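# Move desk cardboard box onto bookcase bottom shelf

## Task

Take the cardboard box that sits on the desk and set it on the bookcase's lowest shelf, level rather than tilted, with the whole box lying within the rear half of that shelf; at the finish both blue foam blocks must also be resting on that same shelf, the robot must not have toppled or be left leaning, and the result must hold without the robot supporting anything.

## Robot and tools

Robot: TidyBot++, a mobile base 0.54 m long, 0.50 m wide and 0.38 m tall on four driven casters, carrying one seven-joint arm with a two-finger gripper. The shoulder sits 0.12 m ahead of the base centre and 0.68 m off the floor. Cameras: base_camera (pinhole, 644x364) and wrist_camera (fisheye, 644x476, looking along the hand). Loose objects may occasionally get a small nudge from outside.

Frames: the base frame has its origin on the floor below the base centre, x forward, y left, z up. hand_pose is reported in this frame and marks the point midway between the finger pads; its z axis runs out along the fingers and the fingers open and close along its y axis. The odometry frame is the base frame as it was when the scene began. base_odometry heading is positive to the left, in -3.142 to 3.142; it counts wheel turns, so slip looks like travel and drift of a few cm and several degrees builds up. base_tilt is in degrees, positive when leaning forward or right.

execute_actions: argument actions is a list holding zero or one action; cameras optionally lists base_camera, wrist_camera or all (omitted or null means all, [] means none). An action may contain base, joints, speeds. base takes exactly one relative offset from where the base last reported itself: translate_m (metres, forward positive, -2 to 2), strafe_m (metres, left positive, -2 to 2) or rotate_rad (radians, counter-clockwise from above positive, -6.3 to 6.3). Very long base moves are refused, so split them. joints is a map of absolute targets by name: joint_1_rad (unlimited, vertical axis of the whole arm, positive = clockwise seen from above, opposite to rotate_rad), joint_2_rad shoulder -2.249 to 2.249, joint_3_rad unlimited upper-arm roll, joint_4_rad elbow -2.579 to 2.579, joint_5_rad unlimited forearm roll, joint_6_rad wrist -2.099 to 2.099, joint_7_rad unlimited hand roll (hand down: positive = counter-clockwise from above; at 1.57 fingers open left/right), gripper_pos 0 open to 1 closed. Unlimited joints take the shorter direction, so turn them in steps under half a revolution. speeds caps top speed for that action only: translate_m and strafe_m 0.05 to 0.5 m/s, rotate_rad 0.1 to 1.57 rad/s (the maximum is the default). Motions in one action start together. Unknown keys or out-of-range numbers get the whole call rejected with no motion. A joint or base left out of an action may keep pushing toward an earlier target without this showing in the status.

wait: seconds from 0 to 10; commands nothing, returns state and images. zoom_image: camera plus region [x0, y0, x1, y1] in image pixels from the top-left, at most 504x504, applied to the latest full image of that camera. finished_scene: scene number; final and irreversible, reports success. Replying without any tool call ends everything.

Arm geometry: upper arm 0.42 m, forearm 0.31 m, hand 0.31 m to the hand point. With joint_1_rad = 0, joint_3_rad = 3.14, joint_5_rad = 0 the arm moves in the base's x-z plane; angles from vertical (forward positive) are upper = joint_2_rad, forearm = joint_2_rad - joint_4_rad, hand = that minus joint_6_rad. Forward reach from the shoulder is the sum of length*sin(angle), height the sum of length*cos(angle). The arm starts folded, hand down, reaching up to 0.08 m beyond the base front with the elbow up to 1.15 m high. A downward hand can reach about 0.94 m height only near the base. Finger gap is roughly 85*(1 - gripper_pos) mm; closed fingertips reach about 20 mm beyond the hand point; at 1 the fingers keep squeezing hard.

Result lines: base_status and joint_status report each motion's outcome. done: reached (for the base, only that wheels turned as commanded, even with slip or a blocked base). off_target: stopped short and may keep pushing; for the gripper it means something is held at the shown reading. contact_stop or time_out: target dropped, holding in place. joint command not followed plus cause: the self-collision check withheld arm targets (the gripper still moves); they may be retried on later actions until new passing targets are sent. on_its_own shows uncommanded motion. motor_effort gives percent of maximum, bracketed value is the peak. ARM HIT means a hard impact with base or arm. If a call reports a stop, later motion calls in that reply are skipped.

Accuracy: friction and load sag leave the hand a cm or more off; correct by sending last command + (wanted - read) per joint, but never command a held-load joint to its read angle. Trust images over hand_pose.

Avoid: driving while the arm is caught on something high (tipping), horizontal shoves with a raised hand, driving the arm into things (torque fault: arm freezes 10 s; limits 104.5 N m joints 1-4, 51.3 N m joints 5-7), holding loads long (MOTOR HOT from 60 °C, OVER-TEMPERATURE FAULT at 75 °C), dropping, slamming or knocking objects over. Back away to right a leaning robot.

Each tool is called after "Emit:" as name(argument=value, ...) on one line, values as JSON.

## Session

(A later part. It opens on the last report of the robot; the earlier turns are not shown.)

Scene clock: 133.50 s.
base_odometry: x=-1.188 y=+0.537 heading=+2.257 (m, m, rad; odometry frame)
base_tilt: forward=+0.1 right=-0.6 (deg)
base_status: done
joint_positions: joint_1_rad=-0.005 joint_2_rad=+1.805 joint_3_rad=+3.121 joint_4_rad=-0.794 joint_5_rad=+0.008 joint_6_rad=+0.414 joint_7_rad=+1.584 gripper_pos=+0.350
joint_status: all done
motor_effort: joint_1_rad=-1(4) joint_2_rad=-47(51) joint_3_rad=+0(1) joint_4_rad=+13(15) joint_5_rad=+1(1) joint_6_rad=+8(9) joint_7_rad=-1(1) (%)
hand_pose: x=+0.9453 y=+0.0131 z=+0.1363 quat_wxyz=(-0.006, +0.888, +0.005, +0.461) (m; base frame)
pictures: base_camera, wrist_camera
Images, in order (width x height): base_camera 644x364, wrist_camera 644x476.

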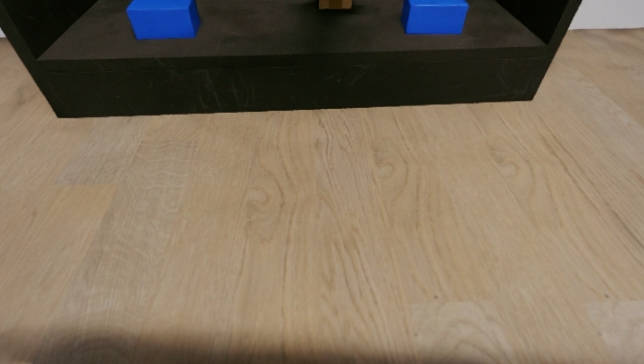

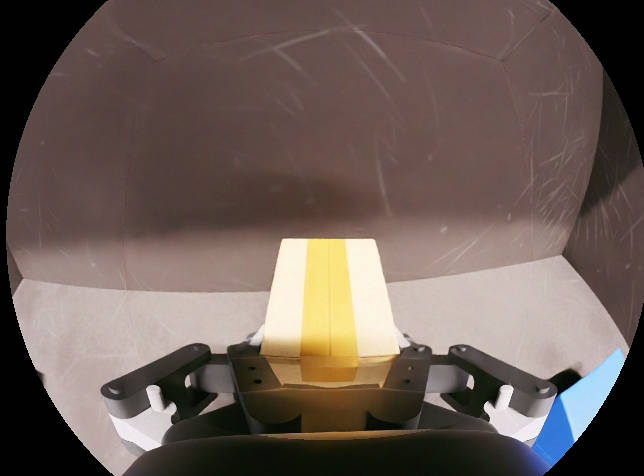

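Resting.

Emit:
execute_actions(actions=[{"joints":{"gripper_pos":0,"joint_2_rad":1.8}}], cameras=[])

Emit:
execute_actions(actions=[{"base":{"translate_m":-0.1}}], cameras=["wrist_camera"])

Emit:
finished_scene(scene=1)

Scene clock: 141.67 s.
base_odometry: x=-1.188 y=+0.537 heading=+2.257 (m, m, rad; odometry frame)
base_tilt: forward=+0.2 right=-0.6 (deg)
base_status: not commanded
joint_positions: joint_1_rad=-0.005 joint_2_rad=+1.804 joint_3_rad=+3.121 joint_4_rad=-0.794 joint_5_rad=+0.008 joint_6_rad=+0.414 joint_7_rad=+1.584 gripper_pos=+0.000
joint_status: all done
motor_effort: joint_1_rad=-1(1) joint_2_rad=-48(50) joint_3_rad=+0(0) joint_4_rad=+13(14) joint_5_rad=+1(1) joint_6_rad=+8(9) joint_7_rad=-1(1) (%)
hand_pose: x=+0.9455 y=+0.0131 z=+0.1366 quat_wxyz=(-0.006, +0.887, +0.005, +0.461) (m; base frame)
pictures: none
No camera images: the call's "cameras" was empty. Leave "cameras" out to get every camera's image.

Scene clock: 142.90 s.
base_odometry: x=-1.125 y=+0.460 heading=+2.257 (m, m, rad; odometry frame)
base_tilt: forward=+0.1 right=-0.6 (deg)
base_status: done
joint_positions: joint_1_rad=-0.005 joint_2_rad=+1.804 joint_3_rad=+3.121 joint_4_rad=-0.796 joint_5_rad=+0.008 joint_6_rad=+0.414 joint_7_rad=+1.584 gripper_pos=+0.000
joint_status: not commanded
motor_effort: joint_1_rad=-2(4) joint_2_rad=-48(50) joint_3_rad=+0(1) joint_4_rad=+13(15) joint_5_rad=+1(1) joint_6_rad=+8(8) joint_7_rad=-1(1) (%)
hand_pose: x=+0.9448 y=+0.0132 z=+0.1361 quat_wxyz=(-0.006, +0.888, +0.005, +0.460) (m; base frame)
pictures: wrist_camera
Images, in order (width x height): wrist_camera 644x476.

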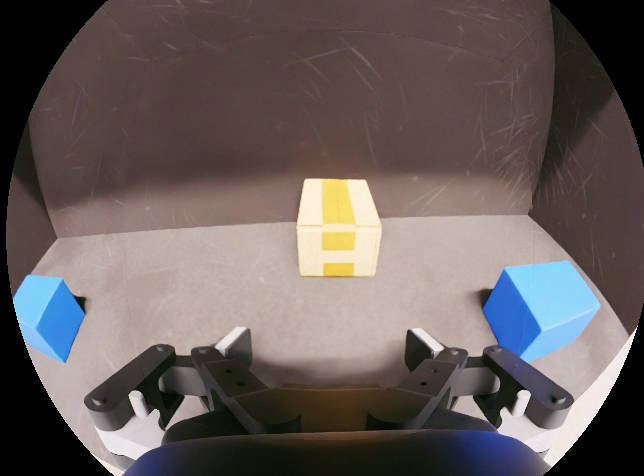

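The scene is finished: the task was done.


## Next scene

The same job, from a new start.

Emit:
execute_actions(actions=[{"joints":{"joint_2_rad":-0.3,"joint_4_rad":-1.6,"joint_6_rad":-0.8}}])

Scene clock: 2.23 s.
base_odometry: x=+0.000 y=+0.000 heading=+0.000 (m, m, rad; odometry frame)
base_tilt: forward=+0.1 right=-0.6 (deg)
base_status: not commanded
joint_positions: joint_1_rad=+0.022 joint_2_rad=-0.327 joint_3_rad=+3.150 joint_4_rad=-1.607 joint_5_rad=-0.047 joint_6_rad=-0.830 joint_7_rad=+1.535 gripper_pos=+0.000
joint_status: all done
motor_effort: joint_1_rad=-1(1) joint_2_rad=-9(8) joint_3_rad=+0(1) joint_4_rad=+22(21) joint_5_rad=+1(1) joint_6_rad=+8(8) joint_7_rad=-1(1) (%)
hand_pose: x=+0.5524 y=-0.0015 z=+1.0108 quat_wxyz=(-0.026, +0.869, -0.034, +0.493) (m; base frame)
pictures: base_camera, wrist_camera
Images, in order (width x height): base_camera 644x364, wrist_camera 644x476.

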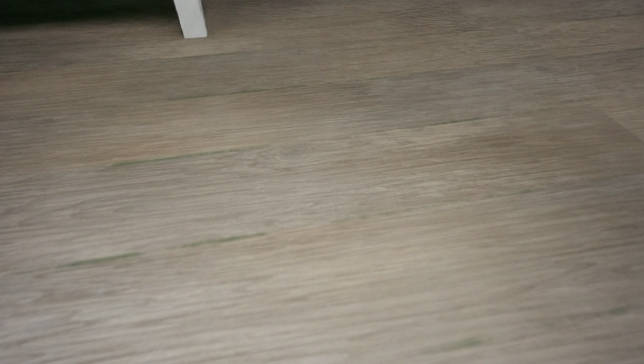

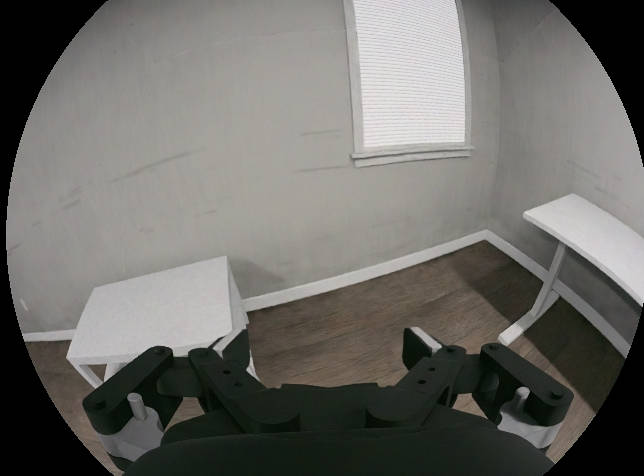

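Emit:
execute_actions(actions=[{"base":{"rotate_rad":-1.35},"joints":{"joint_1_rad":-0.01,"joint_5_rad":0.03,"joint_7_rad":1.59}}])

Scene clock: 7.80 s.
base_odometry: x=+0.000 y=+0.000 heading=-1.350 (m, m, rad; odometry frame)
base_tilt: forward=+0.1 right=-0.6 (deg)
base_status: done
joint_positions: joint_1_rad=-0.008 joint_2_rad=-0.316 joint_3_rad=+3.152 joint_4_rad=-1.607 joint_5_rad=+0.001 joint_6_rad=-0.830 joint_7_rad=+1.555 gripper_pos=+0.000
joint_status: all done
motor_effort: joint_1_rad=-1(1) joint_2_rad=-8(10) joint_3_rad=+0(2) joint_4_rad=+22(21) joint_5_rad=+1(0) joint_6_rad=+8(8) joint_7_rad=-1(1) (%)
hand_pose: x=+0.5558 y=-0.0006 z=+1.0060 quat_wxyz=(-0.004, +0.872, -0.008, +0.489) (m; base frame)
pictures: base_camera, wrist_camera
Images, in order (width x height): base_camera 644x364, wrist_camera 644x476.

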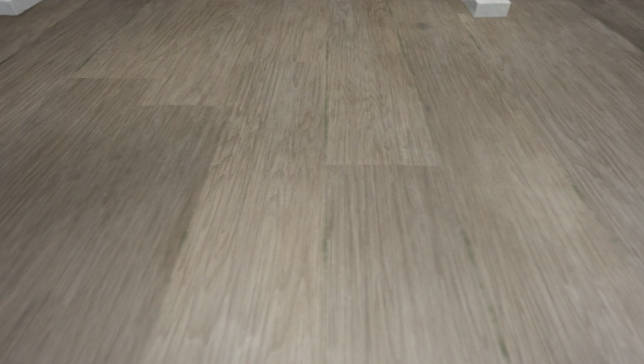

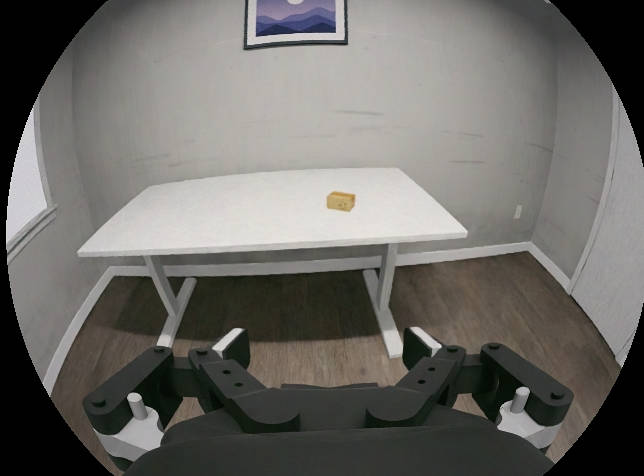

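Emit:
execute_actions(actions=[{"base":{"translate_m":0.7},"joints":{"joint_2_rad":0.3,"joint_4_rad":-0.9,"joint_6_rad":-1.96}}], cameras=["wrist_camera"])

Scene clock: 14.17 s.
base_odometry: x=+0.153 y=-0.683 heading=-1.350 (m, m, rad; odometry frame)
base_tilt: forward=+0.2 right=-0.6 (deg)
base_status: done
joint_positions: joint_1_rad=-0.008 joint_2_rad=+0.296 joint_3_rad=+3.152 joint_4_rad=-0.910 joint_5_rad=+0.001 joint_6_rad=-1.928 joint_7_rad=+1.555 gripper_pos=+0.000
joint_status: all done
motor_effort: joint_1_rad=-1(1) joint_2_rad=-25(29) joint_3_rad=+0(1) joint_4_rad=+17(23) joint_5_rad=+1(1) joint_6_rad=+1(9) joint_7_rad=-1(1) (%)
hand_pose: x=+0.5379 y=+0.0010 z=+0.8851 quat_wxyz=(+0.002, +1.000, -0.009, +0.004) (m; base frame)
pictures: wrist_camera
Images, in order (width x height): wrist_camera 644x476.

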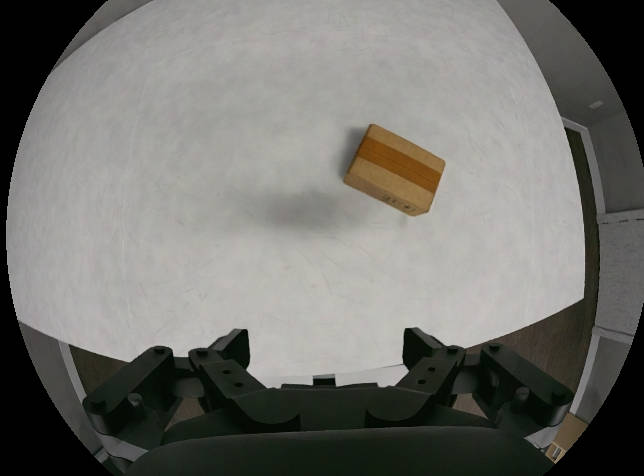

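Emit:
execute_actions(actions=[{"base":{"translate_m":0.115},"joints":{"joint_7_rad":2.71}}], cameras=[])

Emit:
execute_actions(actions=[{"base":{"strafe_m":-0.063},"joints":{"joint_2_rad":0.32,"joint_4_rad":-1.1,"joint_6_rad":-1.71}}], cameras=["wrist_camera"])

Scene clock: 19.77 s.
base_odometry: x=+0.178 y=-0.796 heading=-1.351 (m, m, rad; odometry frame)
base_tilt: forward=+0.2 right=-0.6 (deg)
base_status: done
joint_positions: joint_1_rad=-0.008 joint_2_rad=+0.301 joint_3_rad=+3.152 joint_4_rad=-0.909 joint_5_rad=+0.001 joint_6_rad=-1.931 joint_7_rad=+2.694 gripper_pos=+0.000
joint_status: all done
motor_effort: joint_1_rad=-1(0) joint_2_rad=-26(29) joint_3_rad=+0(0) joint_4_rad=+16(17) joint_5_rad=+1(1) joint_6_rad=+0(1) joint_7_rad=-1(1) (%)
hand_pose: x=+0.5379 y=+0.0010 z=+0.8833 quat_wxyz=(+0.002, +0.847, +0.532, -0.001) (m; base frame)
pictures: none
No camera images: the call's "cameras" was empty. Leave "cameras" out to get every camera's image.

Scene clock: 20.93 s.
base_odometry: x=+0.116 y=-0.810 heading=-1.351 (m, m, rad; odometry frame)
base_tilt: forward=+0.2 right=-0.6 (deg)
base_status: done
joint_positions: joint_1_rad=-0.004 joint_2_rad=+0.306 joint_3_rad=+3.152 joint_4_rad=-1.093 joint_5_rad=+0.002 joint_6_rad=-1.739 joint_7_rad=+2.694 gripper_pos=+0.000
joint_status: all done
motor_effort: joint_1_rad=-1(4) joint_2_rad=-26(28) joint_3_rad=+0(1) joint_4_rad=+17(18) joint_5_rad=+1(0) joint_6_rad=+0(0) joint_7_rad=-1(1) (%)
hand_pose: x=+0.5570 y=-0.0012 z=+0.8255 quat_wxyz=(+0.003, +0.848, +0.530, +0.001) (m; base frame)
pictures: wrist_camera
Images, in order (width x height): wrist_camera 644x476.

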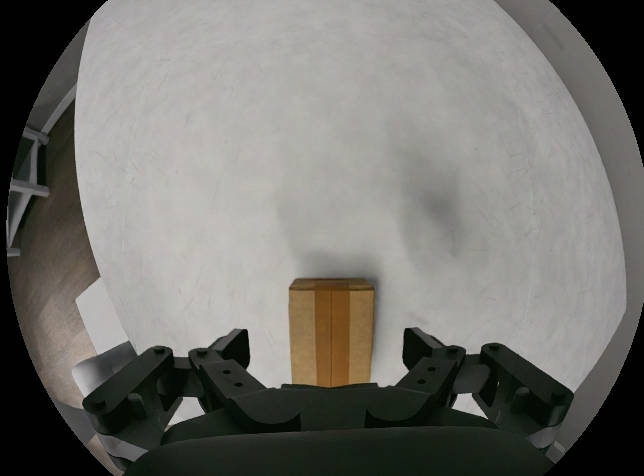

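Emit:
execute_actions(actions=[{"joints":{"joint_4_rad":-1.305,"joint_6_rad":-1.505}}], cameras=[])

Emit:
execute_actions(actions=[{"joints":{"gripper_pos":1}}], cameras=[])

Emit:
execute_actions(actions=[{"joints":{"joint_4_rad":-1.24}}], cameras=[])

Emit:
execute_actions(actions=[{"joints":{"joint_7_rad":1.555}}], cameras=[])

Emit:
execute_actions(actions=[{"joints":{"joint_4_rad":-1.305}}], cameras=[])

Emit:
execute_actions(actions=[{"joints":{"gripper_pos":0}}], cameras=[])

Emit:
execute_actions(actions=[{"base":{"translate_m":-0.35}}], cameras=[])

Emit:
execute_actions(actions=[{"joints":{"joint_6_rad":-0.12}}], cameras=[])

Emit:
execute_actions(actions=[{"joints":{"joint_4_rad":-1.745}}], cameras=["wrist_camera"])

Scene clock: 31.73 s.
base_odometry: x=+0.116 y=-0.810 heading=-1.351 (m, m, rad; odometry frame)
base_tilt: forward=+0.1 right=-0.6 (deg)
base_status: not commanded
joint_positions: joint_1_rad=-0.004 joint_2_rad=+0.307 joint_3_rad=+3.152 joint_4_rad=-1.297 joint_5_rad=+0.002 joint_6_rad=-1.535 joint_7_rad=+2.694 gripper_pos=+0.000
joint_status: all done
motor_effort: joint_1_rad=-1(1) joint_2_rad=-26(27) joint_3_rad=+0(0) joint_4_rad=+17(18) joint_5_rad=+1(1) joint_6_rad=+0(0) joint_7_rad=-1(1) (%)
hand_pose: x=+0.5610 y=-0.0014 z=+0.7613 quat_wxyz=(+0.003, +0.848, +0.530, +0.000) (m; base frame)
pictures: none
No camera images: the call's "cameras" was empty. Leave "cameras" out to get every camera's image.

Scene clock: 32.83 s.
base_odometry: x=+0.116 y=-0.809 heading=-1.351 (m, m, rad; odometry frame)
base_tilt: forward=+0.2 right=-0.6 (deg)
base_status: not commanded
joint_positions: joint_1_rad=-0.004 joint_2_rad=+0.306 joint_3_rad=+3.152 joint_4_rad=-1.296 joint_5_rad=+0.002 joint_6_rad=-1.535 joint_7_rad=+2.694 gripper_pos=+0.353
joint_status: gripper_pos off_target (ended at +0.353, target +1.000)
motor_effort: joint_1_rad=-1(1) joint_2_rad=-24(26) joint_3_rad=+1(0) joint_4_rad=+16(18) joint_5_rad=+1(1) joint_6_rad=+1(1) joint_7_rad=-1(1) (%)
hand_pose: x=+0.5615 y=-0.0014 z=+0.7620 quat_wxyz=(+0.003, +0.848, +0.530, +0.001) (m; base frame)
pictures: none
No camera images: the call's "cameras" was empty. Leave "cameras" out to get every camera's image.

Scene clock: 33.63 s.
base_odometry: x=+0.116 y=-0.809 heading=-1.351 (m, m, rad; odometry frame)
base_tilt: forward=+0.2 right=-0.6 (deg)
base_status: not commanded
joint_positions: joint_1_rad=-0.004 joint_2_rad=+0.310 joint_3_rad=+3.152 joint_4_rad=-1.249 joint_5_rad=+0.002 joint_6_rad=-1.535 joint_7_rad=+2.694 gripper_pos=+0.353
joint_status: all done
motor_effort: joint_1_rad=-1(1) joint_2_rad=-27(28) joint_3_rad=+0(0) joint_4_rad=+18(19) joint_5_rad=+1(1) joint_6_rad=+1(1) joint_7_rad=-1(1) (%)
hand_pose: x=+0.5765 y=-0.0015 z=+0.7752 quat_wxyz=(+0.015, +0.848, +0.530, +0.019) (m; base frame)
pictures: none
No camera images: the call's "cameras" was empty. Leave "cameras" out to get every camera's image.

Scene clock: 35.07 s.
base_odometry: x=+0.116 y=-0.809 heading=-1.351 (m, m, rad; odometry frame)
base_tilt: forward=+0.1 right=-0.6 (deg)
base_status: not commanded
joint_positions: joint_1_rad=-0.004 joint_2_rad=+0.310 joint_3_rad=+3.152 joint_4_rad=-1.249 joint_5_rad=+0.002 joint_6_rad=-1.535 joint_7_rad=+1.570 gripper_pos=+0.353
joint_status: all done
motor_effort: joint_1_rad=-1(1) joint_2_rad=-27(28) joint_3_rad=+0(0) joint_4_rad=+18(18) joint_5_rad=+1(1) joint_6_rad=+1(0) joint_7_rad=-1(1) (%)
hand_pose: x=+0.5765 y=-0.0015 z=+0.7752 quat_wxyz=(+0.002, +1.000, -0.003, +0.024) (m; base frame)
pictures: none
No camera images: the call's "cameras" was empty. Leave "cameras" out to get every camera's image.

Scene clock: 35.97 s.
base_odometry: x=+0.116 y=-0.809 heading=-1.351 (m, m, rad; odometry frame)
base_tilt: forward=+0.1 right=-0.6 (deg)
base_status: not commanded
joint_positions: joint_1_rad=-0.004 joint_2_rad=+0.307 joint_3_rad=+3.152 joint_4_rad=-1.292 joint_5_rad=+0.002 joint_6_rad=-1.533 joint_7_rad=+1.570 gripper_pos=+0.353
joint_status: all done
motor_effort: joint_1_rad=-1(1) joint_2_rad=-22(27) joint_3_rad=+0(1) joint_4_rad=+14(19) joint_5_rad=+1(2) joint_6_rad=+0(3) joint_7_rad=-1(1) (%)
hand_pose: x=+0.5636 y=-0.0014 z=+0.7627 quat_wxyz=(+0.002, +1.000, -0.003, +0.005) (m; base frame)
pictures: none
No camera images: the call's "cameras" was empty. Leave "cameras" out to get every camera's image.

Scene clock: 37.07 s.
base_odometry: x=+0.116 y=-0.809 heading=-1.351 (m, m, rad; odometry frame)
base_tilt: forward=+0.1 right=-0.6 (deg)
base_status: not commanded
joint_positions: joint_1_rad=-0.004 joint_2_rad=+0.309 joint_3_rad=+3.152 joint_4_rad=-1.301 joint_5_rad=+0.002 joint_6_rad=-1.533 joint_7_rad=+1.570 gripper_pos=+0.000
joint_status: all done
motor_effort: joint_1_rad=-1(1) joint_2_rad=-26(28) joint_3_rad=+0(0) joint_4_rad=+17(18) joint_5_rad=+1(1) joint_6_rad=+0(2) joint_7_rad=-1(1) (%)
hand_pose: x=+0.5610 y=-0.0014 z=+0.7593 quat_wxyz=(+0.002, +1.000, -0.003, +0.000) (m; base frame)
pictures: none
No camera images: the call's "cameras" was empty. Leave "cameras" out to get every camera's image.

Scene clock: 39.10 s.
base_odometry: x=+0.040 y=-0.468 heading=-1.350 (m, m, rad; odometry frame)
base_tilt: forward=+0.1 right=-0.6 (deg)
base_status: done
joint_positions: joint_1_rad=-0.004 joint_2_rad=+0.309 joint_3_rad=+3.152 joint_4_rad=-1.301 joint_5_rad=+0.002 joint_6_rad=-1.531 joint_7_rad=+1.570 gripper_pos=+0.000
joint_status: not commanded
motor_effort: joint_1_rad=-1(0) joint_2_rad=-27(30) joint_3_rad=+0(0) joint_4_rad=+18(19) joint_5_rad=+1(1) joint_6_rad=+0(1) joint_7_rad=-1(1) (%)
hand_pose: x=+0.5613 y=-0.0014 z=+0.7589 quat_wxyz=(+0.002, +1.000, -0.003, +0.000) (m; base frame)
pictures: none
No camera images: the call's "cameras" was empty. Leave "cameras" out to get every camera's image.

Scene clock: 40.93 s.
base_odometry: x=+0.040 y=-0.468 heading=-1.350 (m, m, rad; odometry frame)
base_tilt: forward=+0.1 right=-0.6 (deg)
base_status: not commanded
joint_positions: joint_1_rad=-0.004 joint_2_rad=+0.309 joint_3_rad=+3.152 joint_4_rad=-1.301 joint_5_rad=+0.002 joint_6_rad=-0.128 joint_7_rad=+1.570 gripper_pos=+0.000
joint_status: all done
motor_effort: joint_1_rad=-1(1) joint_2_rad=-31(32) joint_3_rad=+0(0) joint_4_rad=+23(23) joint_5_rad=+1(1) joint_6_rad=+9(11) joint_7_rad=-1(1) (%)
hand_pose: x=+0.8681 y=-0.0019 z=+1.0181 quat_wxyz=(+0.003, +0.764, -0.001, +0.645) (m; base frame)
pictures: none
No camera images: the call's "cameras" was empty. Leave "cameras" out to get every camera's image.

Scene clock: 42.53 s.
base_odometry: x=+0.040 y=-0.468 heading=-1.350 (m, m, rad; odometry frame)
base_tilt: forward=+0.1 right=-0.6 (deg)
base_status: not commanded
joint_positions: joint_1_rad=-0.004 joint_2_rad=+0.310 joint_3_rad=+3.152 joint_4_rad=-1.738 joint_5_rad=+0.002 joint_6_rad=-0.128 joint_7_rad=+1.570 gripper_pos=+0.000
joint_status: all done
motor_effort: joint_1_rad=-1(1) joint_2_rad=-29(32) joint_3_rad=+0(0) joint_4_rad=+20(23) joint_5_rad=+1(1) joint_6_rad=+8(9) joint_7_rad=-1(1) (%)
hand_pose: x=+0.7828 y=-0.0022 z=+0.7609 quat_wxyz=(+0.003, +0.886, -0.001, +0.464) (m; base frame)
pictures: wrist_camera
Images, in order (width x height): wrist_camera 644x476.

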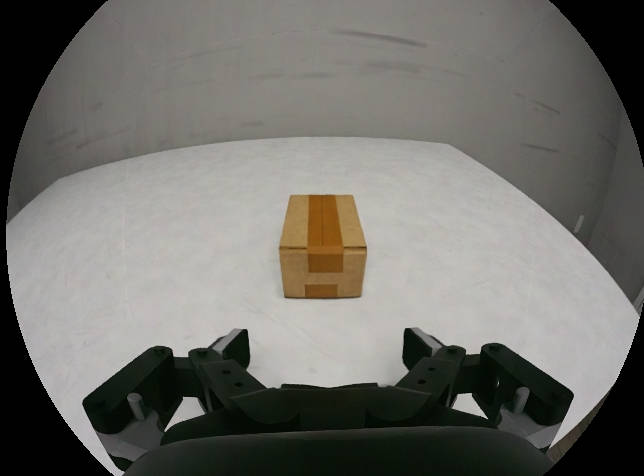

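Emit:
execute_actions(actions=[{"base":{"translate_m":0.1},"joints":{"joint_4_rad":-1.755}}], cameras=["wrist_camera"])

Emit:
execute_actions(actions=[{"joints":{"gripper_pos":1}}], cameras=[])

Emit:
execute_actions(actions=[{"joints":{"joint_2_rad":-0.3,"joint_4_rad":-1.6,"joint_6_rad":-0.8}}], cameras=[])

Emit:
execute_actions(actions=[{"base":{"rotate_rad":-3.14}}])

Scene clock: 48.50 s.
base_odometry: x=+0.061 y=-0.566 heading=-1.351 (m, m, rad; odometry frame)
base_tilt: forward=+0.2 right=-0.6 (deg)
base_status: done
joint_positions: joint_1_rad=-0.004 joint_2_rad=+0.312 joint_3_rad=+3.152 joint_4_rad=-1.750 joint_5_rad=+0.002 joint_6_rad=-0.128 joint_7_rad=+1.570 gripper_pos=+0.000
joint_status: all done
motor_effort: joint_1_rad=-1(2) joint_2_rad=-30(31) joint_3_rad=+1(0) joint_4_rad=+20(20) joint_5_rad=+1(1) joint_6_rad=+8(9) joint_7_rad=-1(1) (%)
hand_pose: x=+0.7789 y=-0.0022 z=+0.7529 quat_wxyz=(+0.003, +0.889, -0.001, +0.458) (m; base frame)
pictures: wrist_camera
Images, in order (width x height): wrist_camera 644x476.

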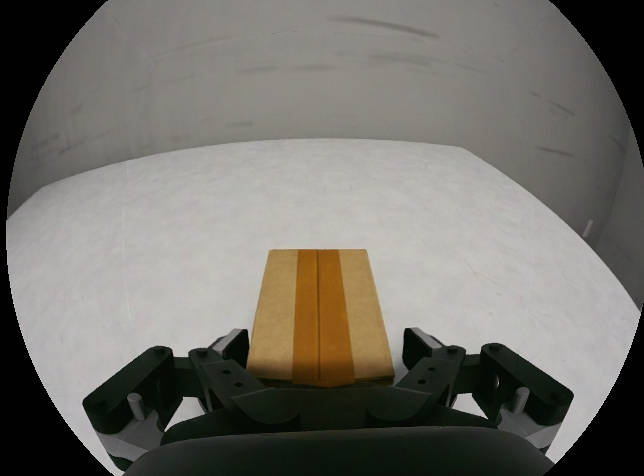

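Scene clock: 49.60 s.
base_odometry: x=+0.062 y=-0.566 heading=-1.351 (m, m, rad; odometry frame)
base_tilt: forward=+0.2 right=-0.6 (deg)
base_status: not commanded
joint_positions: joint_1_rad=-0.004 joint_2_rad=+0.312 joint_3_rad=+3.152 joint_4_rad=-1.750 joint_5_rad=+0.002 joint_6_rad=-0.128 joint_7_rad=+1.570 gripper_pos=+0.347
joint_status: gripper_pos off_target (ended at +0.347, target +1.000)
motor_effort: joint_1_rad=-1(0) joint_2_rad=-28(30) joint_3_rad=+0(1) joint_4_rad=+19(20) joint_5_rad=+1(1) joint_6_rad=+7(8) joint_7_rad=-1(1) (%)
hand_pose: x=+0.7790 y=-0.0022 z=+0.7532 quat_wxyz=(+0.003, +0.889, -0.001, +0.458) (m; base frame)
pictures: none
No camera images: the call's "cameras" was empty. Leave "cameras" out to get every camera's image.

Scene clock: 51.47 s.
base_odometry: x=+0.062 y=-0.566 heading=-1.351 (m, m, rad; odometry frame)
base_tilt: forward=+0.2 right=-0.6 (deg)
base_status: not commanded
joint_positions: joint_1_rad=-0.004 joint_2_rad=-0.286 joint_3_rad=+3.152 joint_4_rad=-1.615 joint_5_rad=+0.002 joint_6_rad=-0.776 joint_7_rad=+1.570 gripper_pos=+0.347
joint_status: all done
motor_effort: joint_1_rad=-1(1) joint_2_rad=-10(32) joint_3_rad=+1(0) joint_4_rad=+23(23) joint_5_rad=+1(1) joint_6_rad=+9(10) joint_7_rad=-1(1) (%)
hand_pose: x=+0.5735 y=-0.0025 z=+1.0021 quat_wxyz=(+0.001, +0.869, -0.003, +0.495) (m; base frame)
pictures: none
No camera images: the call's "cameras" was empty. Leave "cameras" out to get every camera's image.

Scene clock: 54.83 s.
base_odometry: x=+0.061 y=-0.565 heading=+1.793 (m, m, rad; odometry frame)
base_tilt: forward=+0.2 right=-0.6 (deg)
base_status: done
joint_positions: joint_1_rad=-0.004 joint_2_rad=-0.286 joint_3_rad=+3.151 joint_4_rad=-1.615 joint_5_rad=+0.002 joint_6_rad=-0.776 joint_7_rad=+1.570 gripper_pos=+0.347
joint_status: not commanded
motor_effort: joint_1_rad=-1(2) joint_2_rad=-10(13) joint_3_rad=+0(2) joint_4_rad=+23(24) joint_5_rad=+1(0) joint_6_rad=+9(9) joint_7_rad=-1(1) (%)
hand_pose: x=+0.5735 y=-0.0022 z=+1.0021 quat_wxyz=(+0.001, +0.869, -0.003, +0.495) (m; base frame)
pictures: base_camera, wrist_camera
Images, in order (width x height): base_camera 644x364, wrist_camera 644x476.

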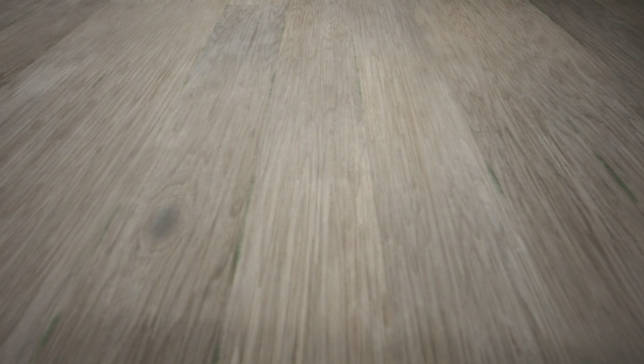

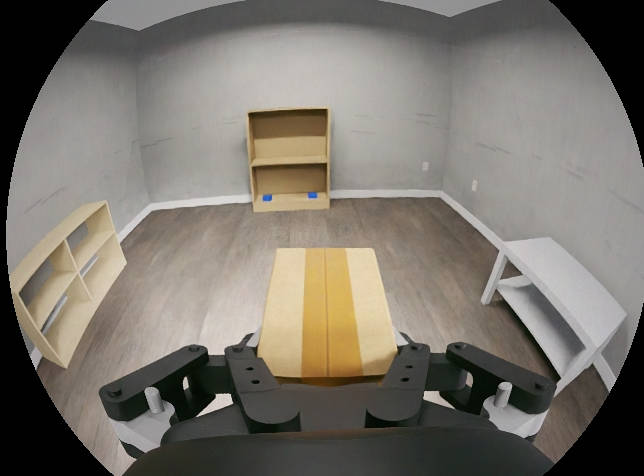

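Emit:
execute_actions(actions=[{"base":{"translate_m":1.5},"joints":{"joint_2_rad":1.71,"joint_4_rad":-0.79,"joint_6_rad":0.35}}], cameras=[])

Emit:
execute_actions(actions=[{"base":{"strafe_m":0.39}}])

Scene clock: 64.03 s.
base_odometry: x=-0.267 y=+0.898 heading=+1.792 (m, m, rad; odometry frame)
base_tilt: forward=+0.2 right=-0.6 (deg)
base_status: done
joint_positions: joint_1_rad=-0.004 joint_2_rad=+1.704 joint_3_rad=+3.151 joint_4_rad=-0.799 joint_5_rad=+0.002 joint_6_rad=+0.315 joint_7_rad=+1.570 gripper_pos=+0.347
joint_status: all done
motor_effort: joint_1_rad=-1(0) joint_2_rad=-50(55) joint_3_rad=-1(0) joint_4_rad=+16(24) joint_5_rad=+1(1) joint_6_rad=+9(11) joint_7_rad=-1(1) (%)
hand_pose: x=+0.9771 y=+0.0017 z=+0.1930 quat_wxyz=(+0.003, +0.888, +0.005, +0.459) (m; base frame)
pictures: none
No camera images: the call's "cameras" was empty. Leave "cameras" out to get every camera's image.

Scene clock: 66.30 s.
base_odometry: x=-0.648 y=+0.813 heading=+1.792 (m, m, rad; odometry frame)
base_tilt: forward=+0.1 right=-0.6 (deg)
base_status: done
joint_positions: joint_1_rad=-0.017 joint_2_rad=+1.704 joint_3_rad=+3.151 joint_4_rad=-0.799 joint_5_rad=+0.002 joint_6_rad=+0.315 joint_7_rad=+1.570 gripper_pos=+0.347
joint_status: not commanded
motor_effort: joint_1_rad=-1(3) joint_2_rad=-50(51) joint_3_rad=-1(1) joint_4_rad=+15(16) joint_5_rad=+1(1) joint_6_rad=+9(9) joint_7_rad=-1(1) (%)
hand_pose: x=+0.9770 y=+0.0129 z=+0.1930 quat_wxyz=(+0.000, +0.888, +0.011, +0.459) (m; base frame)
pictures: base_camera, wrist_camera
Images, in order (width x height): base_camera 644x364, wrist_camera 644x476.

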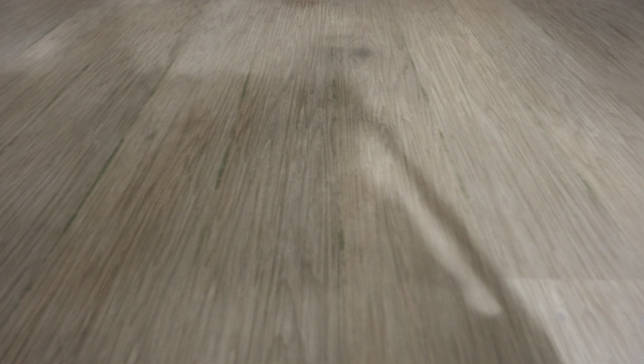

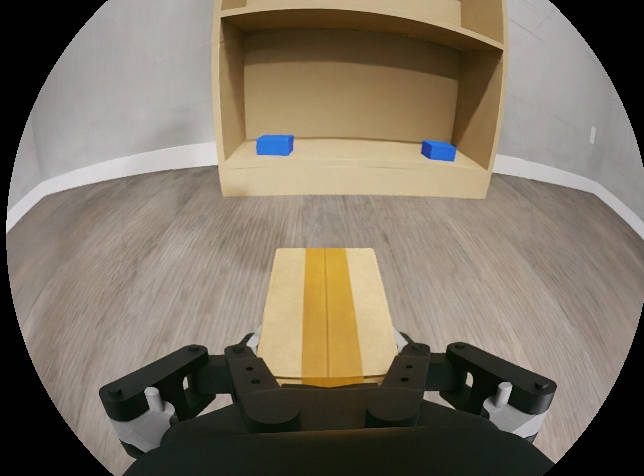

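Emit:
execute_actions(actions=[{"base":{"strafe_m":-0.05}}], cameras=[])

Emit:
execute_actions(actions=[{"base":{"translate_m":0.65},"joints":{"joint_2_rad":1.75,"joint_6_rad":0.39}}])

Scene clock: 70.80 s.
base_odometry: x=-0.599 y=+0.824 heading=+1.792 (m, m, rad; odometry frame)
base_tilt: forward=+0.1 right=-0.6 (deg)
base_status: done
joint_positions: joint_1_rad=-0.005 joint_2_rad=+1.704 joint_3_rad=+3.151 joint_4_rad=-0.799 joint_5_rad=+0.002 joint_6_rad=+0.316 joint_7_rad=+1.570 gripper_pos=+0.347
joint_status: not commanded
motor_effort: joint_1_rad=-1(5) joint_2_rad=-50(51) joint_3_rad=+0(1) joint_4_rad=+15(17) joint_5_rad=+1(0) joint_6_rad=+9(9) joint_7_rad=-1(2) (%)
hand_pose: x=+0.9771 y=+0.0023 z=+0.1930 quat_wxyz=(+0.003, +0.888, +0.006, +0.459) (m; base frame)
pictures: none
No camera images: the call's "cameras" was empty. Leave "cameras" out to get every camera's image.

Scene clock: 73.50 s.
base_odometry: x=-0.742 y=+1.458 heading=+1.792 (m, m, rad; odometry frame)
base_tilt: forward=+0.2 right=-0.6 (deg)
base_status: done
joint_positions: joint_1_rad=-0.005 joint_2_rad=+1.752 joint_3_rad=+3.151 joint_4_rad=-0.798 joint_5_rad=+0.002 joint_6_rad=+0.355 joint_7_rad=+1.570 gripper_pos=+0.347
joint_status: all done
motor_effort: joint_1_rad=-1(2) joint_2_rad=-49(52) joint_3_rad=+0(1) joint_4_rad=+15(17) joint_5_rad=+1(1) joint_6_rad=+9(10) joint_7_rad=-1(1) (%)
hand_pose: x=+0.9609 y=+0.0023 z=+0.1631 quat_wxyz=(+0.003, +0.890, +0.006, +0.456) (m; base frame)
pictures: base_camera, wrist_camera
Images, in order (width x height): base_camera 644x364, wrist_camera 644x476.

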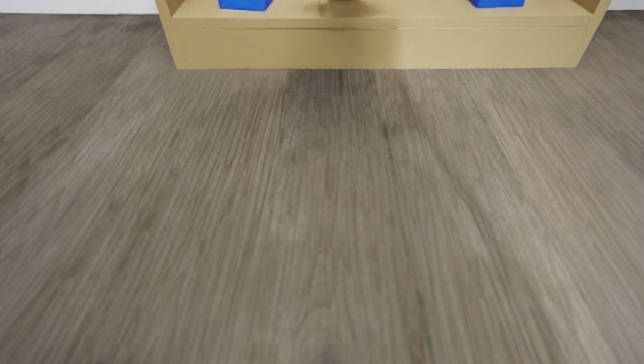

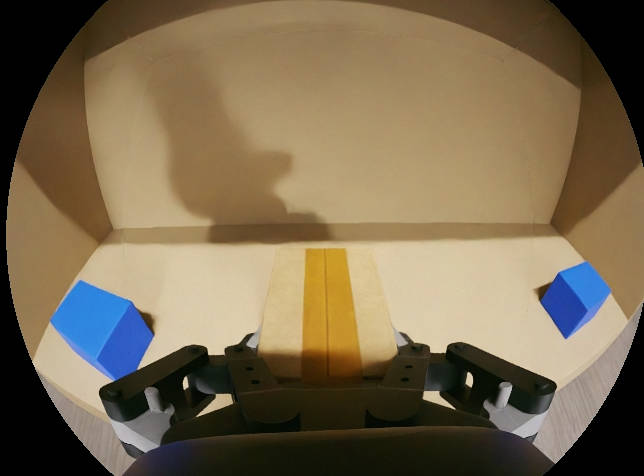

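Emit:
execute_actions(actions=[{"base":{"translate_m":0.14},"joints":{"joint_2_rad":1.795,"joint_6_rad":0.435}}])

Scene clock: 79.37 s.
base_odometry: x=-0.773 y=+1.594 heading=+1.792 (m, m, rad; odometry frame)
base_tilt: forward=+0.2 right=-0.6 (deg)
base_status: done
joint_positions: joint_1_rad=-0.005 joint_2_rad=+1.795 joint_3_rad=+3.151 joint_4_rad=-0.792 joint_5_rad=+0.002 joint_6_rad=+0.400 joint_7_rad=+1.570 gripper_pos=+0.347
joint_status: all done
motor_effort: joint_1_rad=-1(2) joint_2_rad=-48(52) joint_3_rad=+0(1) joint_4_rad=+14(16) joint_5_rad=+1(1) joint_6_rad=+9(10) joint_7_rad=-1(1) (%)
hand_pose: x=+0.9487 y=+0.0024 z=+0.1408 quat_wxyz=(+0.003, +0.888, +0.006, +0.459) (m; base frame)
pictures: base_camera, wrist_camera
Images, in order (width x height): base_camera 644x364, wrist_camera 644x476.

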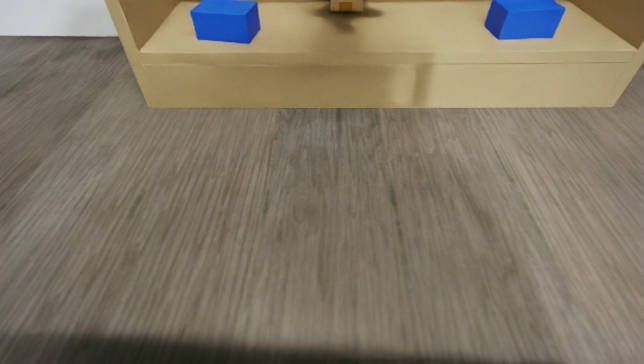

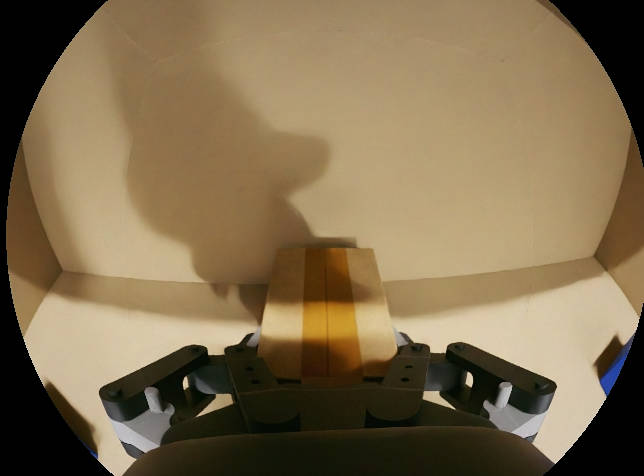

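Emit:
execute_actions(actions=[{"base":{"translate_m":0.03},"joints":{"joint_2_rad":1.83,"joint_6_rad":0.46}}])

Scene clock: 82.20 s.
base_odometry: x=-0.780 y=+1.623 heading=+1.793 (m, m, rad; odometry frame)
base_tilt: forward=+0.1 right=-0.6 (deg)
base_status: done
joint_positions: joint_1_rad=-0.005 joint_2_rad=+1.806 joint_3_rad=+3.151 joint_4_rad=-0.811 joint_5_rad=+0.002 joint_6_rad=+0.443 joint_7_rad=+1.570 gripper_pos=+0.347
joint_status: all done
motor_effort: joint_1_rad=-2(2) joint_2_rad=-42(50) joint_3_rad=+0(1) joint_4_rad=+17(26) joint_5_rad=+1(0) joint_6_rad=+7(10) joint_7_rad=-1(1) (%)
hand_pose: x=+0.9421 y=+0.0026 z=+0.1352 quat_wxyz=(+0.002, +0.885, +0.006, +0.465) (m; base frame)
pictures: base_camera, wrist_camera
Images, in order (width x height): base_camera 644x364, wrist_camera 644x476.

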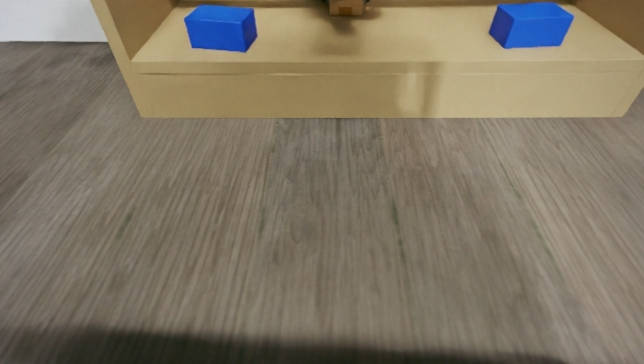

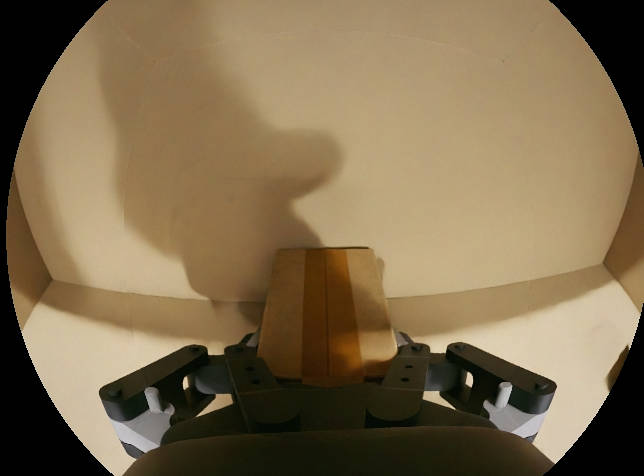

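Touching the back wall; ease off so it settles.

Emit:
execute_actions(actions=[{"base":{"translate_m":-0.012}}])

Scene clock: 85.37 s.
base_odometry: x=-0.777 y=+1.611 heading=+1.793 (m, m, rad; odometry frame)
base_tilt: forward=+0.2 right=-0.6 (deg)
base_status: done
joint_positions: joint_1_rad=-0.005 joint_2_rad=+1.816 joint_3_rad=+3.151 joint_4_rad=-0.791 joint_5_rad=+0.002 joint_6_rad=+0.447 joint_7_rad=+1.570 gripper_pos=+0.347
joint_status: not commanded
motor_effort: joint_1_rad=-1(3) joint_2_rad=-45(48) joint_3_rad=-1(1) joint_4_rad=+13(17) joint_5_rad=+1(1) joint_6_rad=+7(9) joint_7_rad=-1(1) (%)
hand_pose: x=+0.9462 y=+0.0027 z=+0.1362 quat_wxyz=(+0.002, +0.882, +0.007, +0.471) (m; base frame)
pictures: base_camera, wrist_camera
Images, in order (width x height): base_camera 644x364, wrist_camera 644x476.

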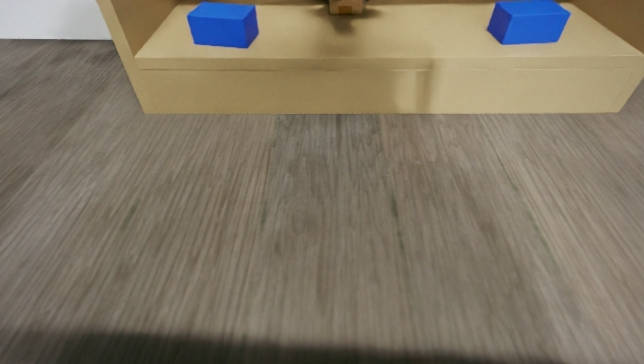

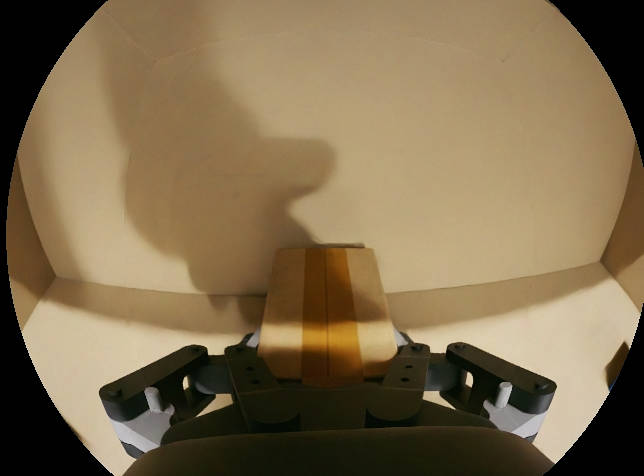

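Emit:
execute_actions(actions=[{"joints":{"gripper_pos":0,"joint_2_rad":1.81}}], cameras=[])

Emit:
execute_actions(actions=[{"base":{"translate_m":-0.1}}], cameras=["wrist_camera"])

Scene clock: 88.83 s.
base_odometry: x=-0.777 y=+1.611 heading=+1.793 (m, m, rad; odometry frame)
base_tilt: forward=+0.2 right=-0.6 (deg)
base_status: not commanded
joint_positions: joint_1_rad=-0.005 joint_2_rad=+1.815 joint_3_rad=+3.151 joint_4_rad=-0.791 joint_5_rad=+0.002 joint_6_rad=+0.447 joint_7_rad=+1.570 gripper_pos=+0.000
joint_status: all done
motor_effort: joint_1_rad=-1(1) joint_2_rad=-46(47) joint_3_rad=+0(0) joint_4_rad=+14(14) joint_5_rad=+1(1) joint_6_rad=+8(9) joint_7_rad=-1(1) (%)
hand_pose: x=+0.9463 y=+0.0027 z=+0.1365 quat_wxyz=(+0.002, +0.882, +0.007, +0.471) (m; base frame)
pictures: none
No camera images: the call's "cameras" was empty. Leave "cameras" out to get every camera's image.

Scene clock: 90.10 s.
base_odometry: x=-0.755 y=+1.514 heading=+1.793 (m, m, rad; odometry frame)
base_tilt: forward=+0.1 right=-0.6 (deg)
base_status: done
joint_positions: joint_1_rad=-0.005 joint_2_rad=+1.815 joint_3_rad=+3.151 joint_4_rad=-0.792 joint_5_rad=+0.002 joint_6_rad=+0.447 joint_7_rad=+1.570 gripper_pos=+0.000
joint_status: not commanded
motor_effort: joint_1_rad=-1(3) joint_2_rad=-46(49) joint_3_rad=-1(0) joint_4_rad=+14(15) joint_5_rad=+1(1) joint_6_rad=+8(8) joint_7_rad=-1(1) (%)
hand_pose: x=+0.9461 y=+0.0027 z=+0.1362 quat_wxyz=(+0.002, +0.882, +0.007, +0.471) (m; base frame)
pictures: wrist_camera
Images, in order (width x height): wrist_camera 644x476.

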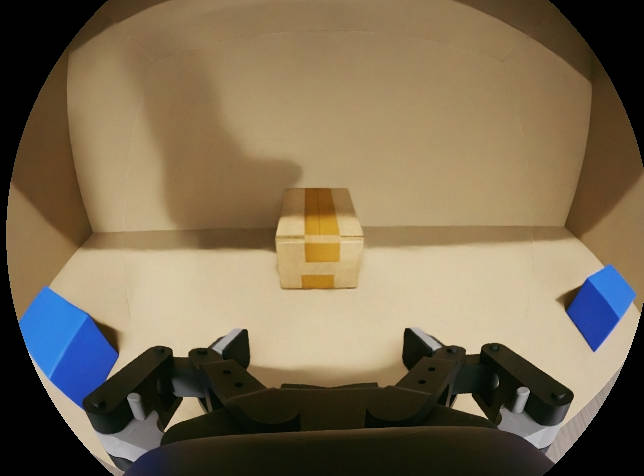

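Emit:
finished_scene(scene=2)

The scene is finished: the task was done.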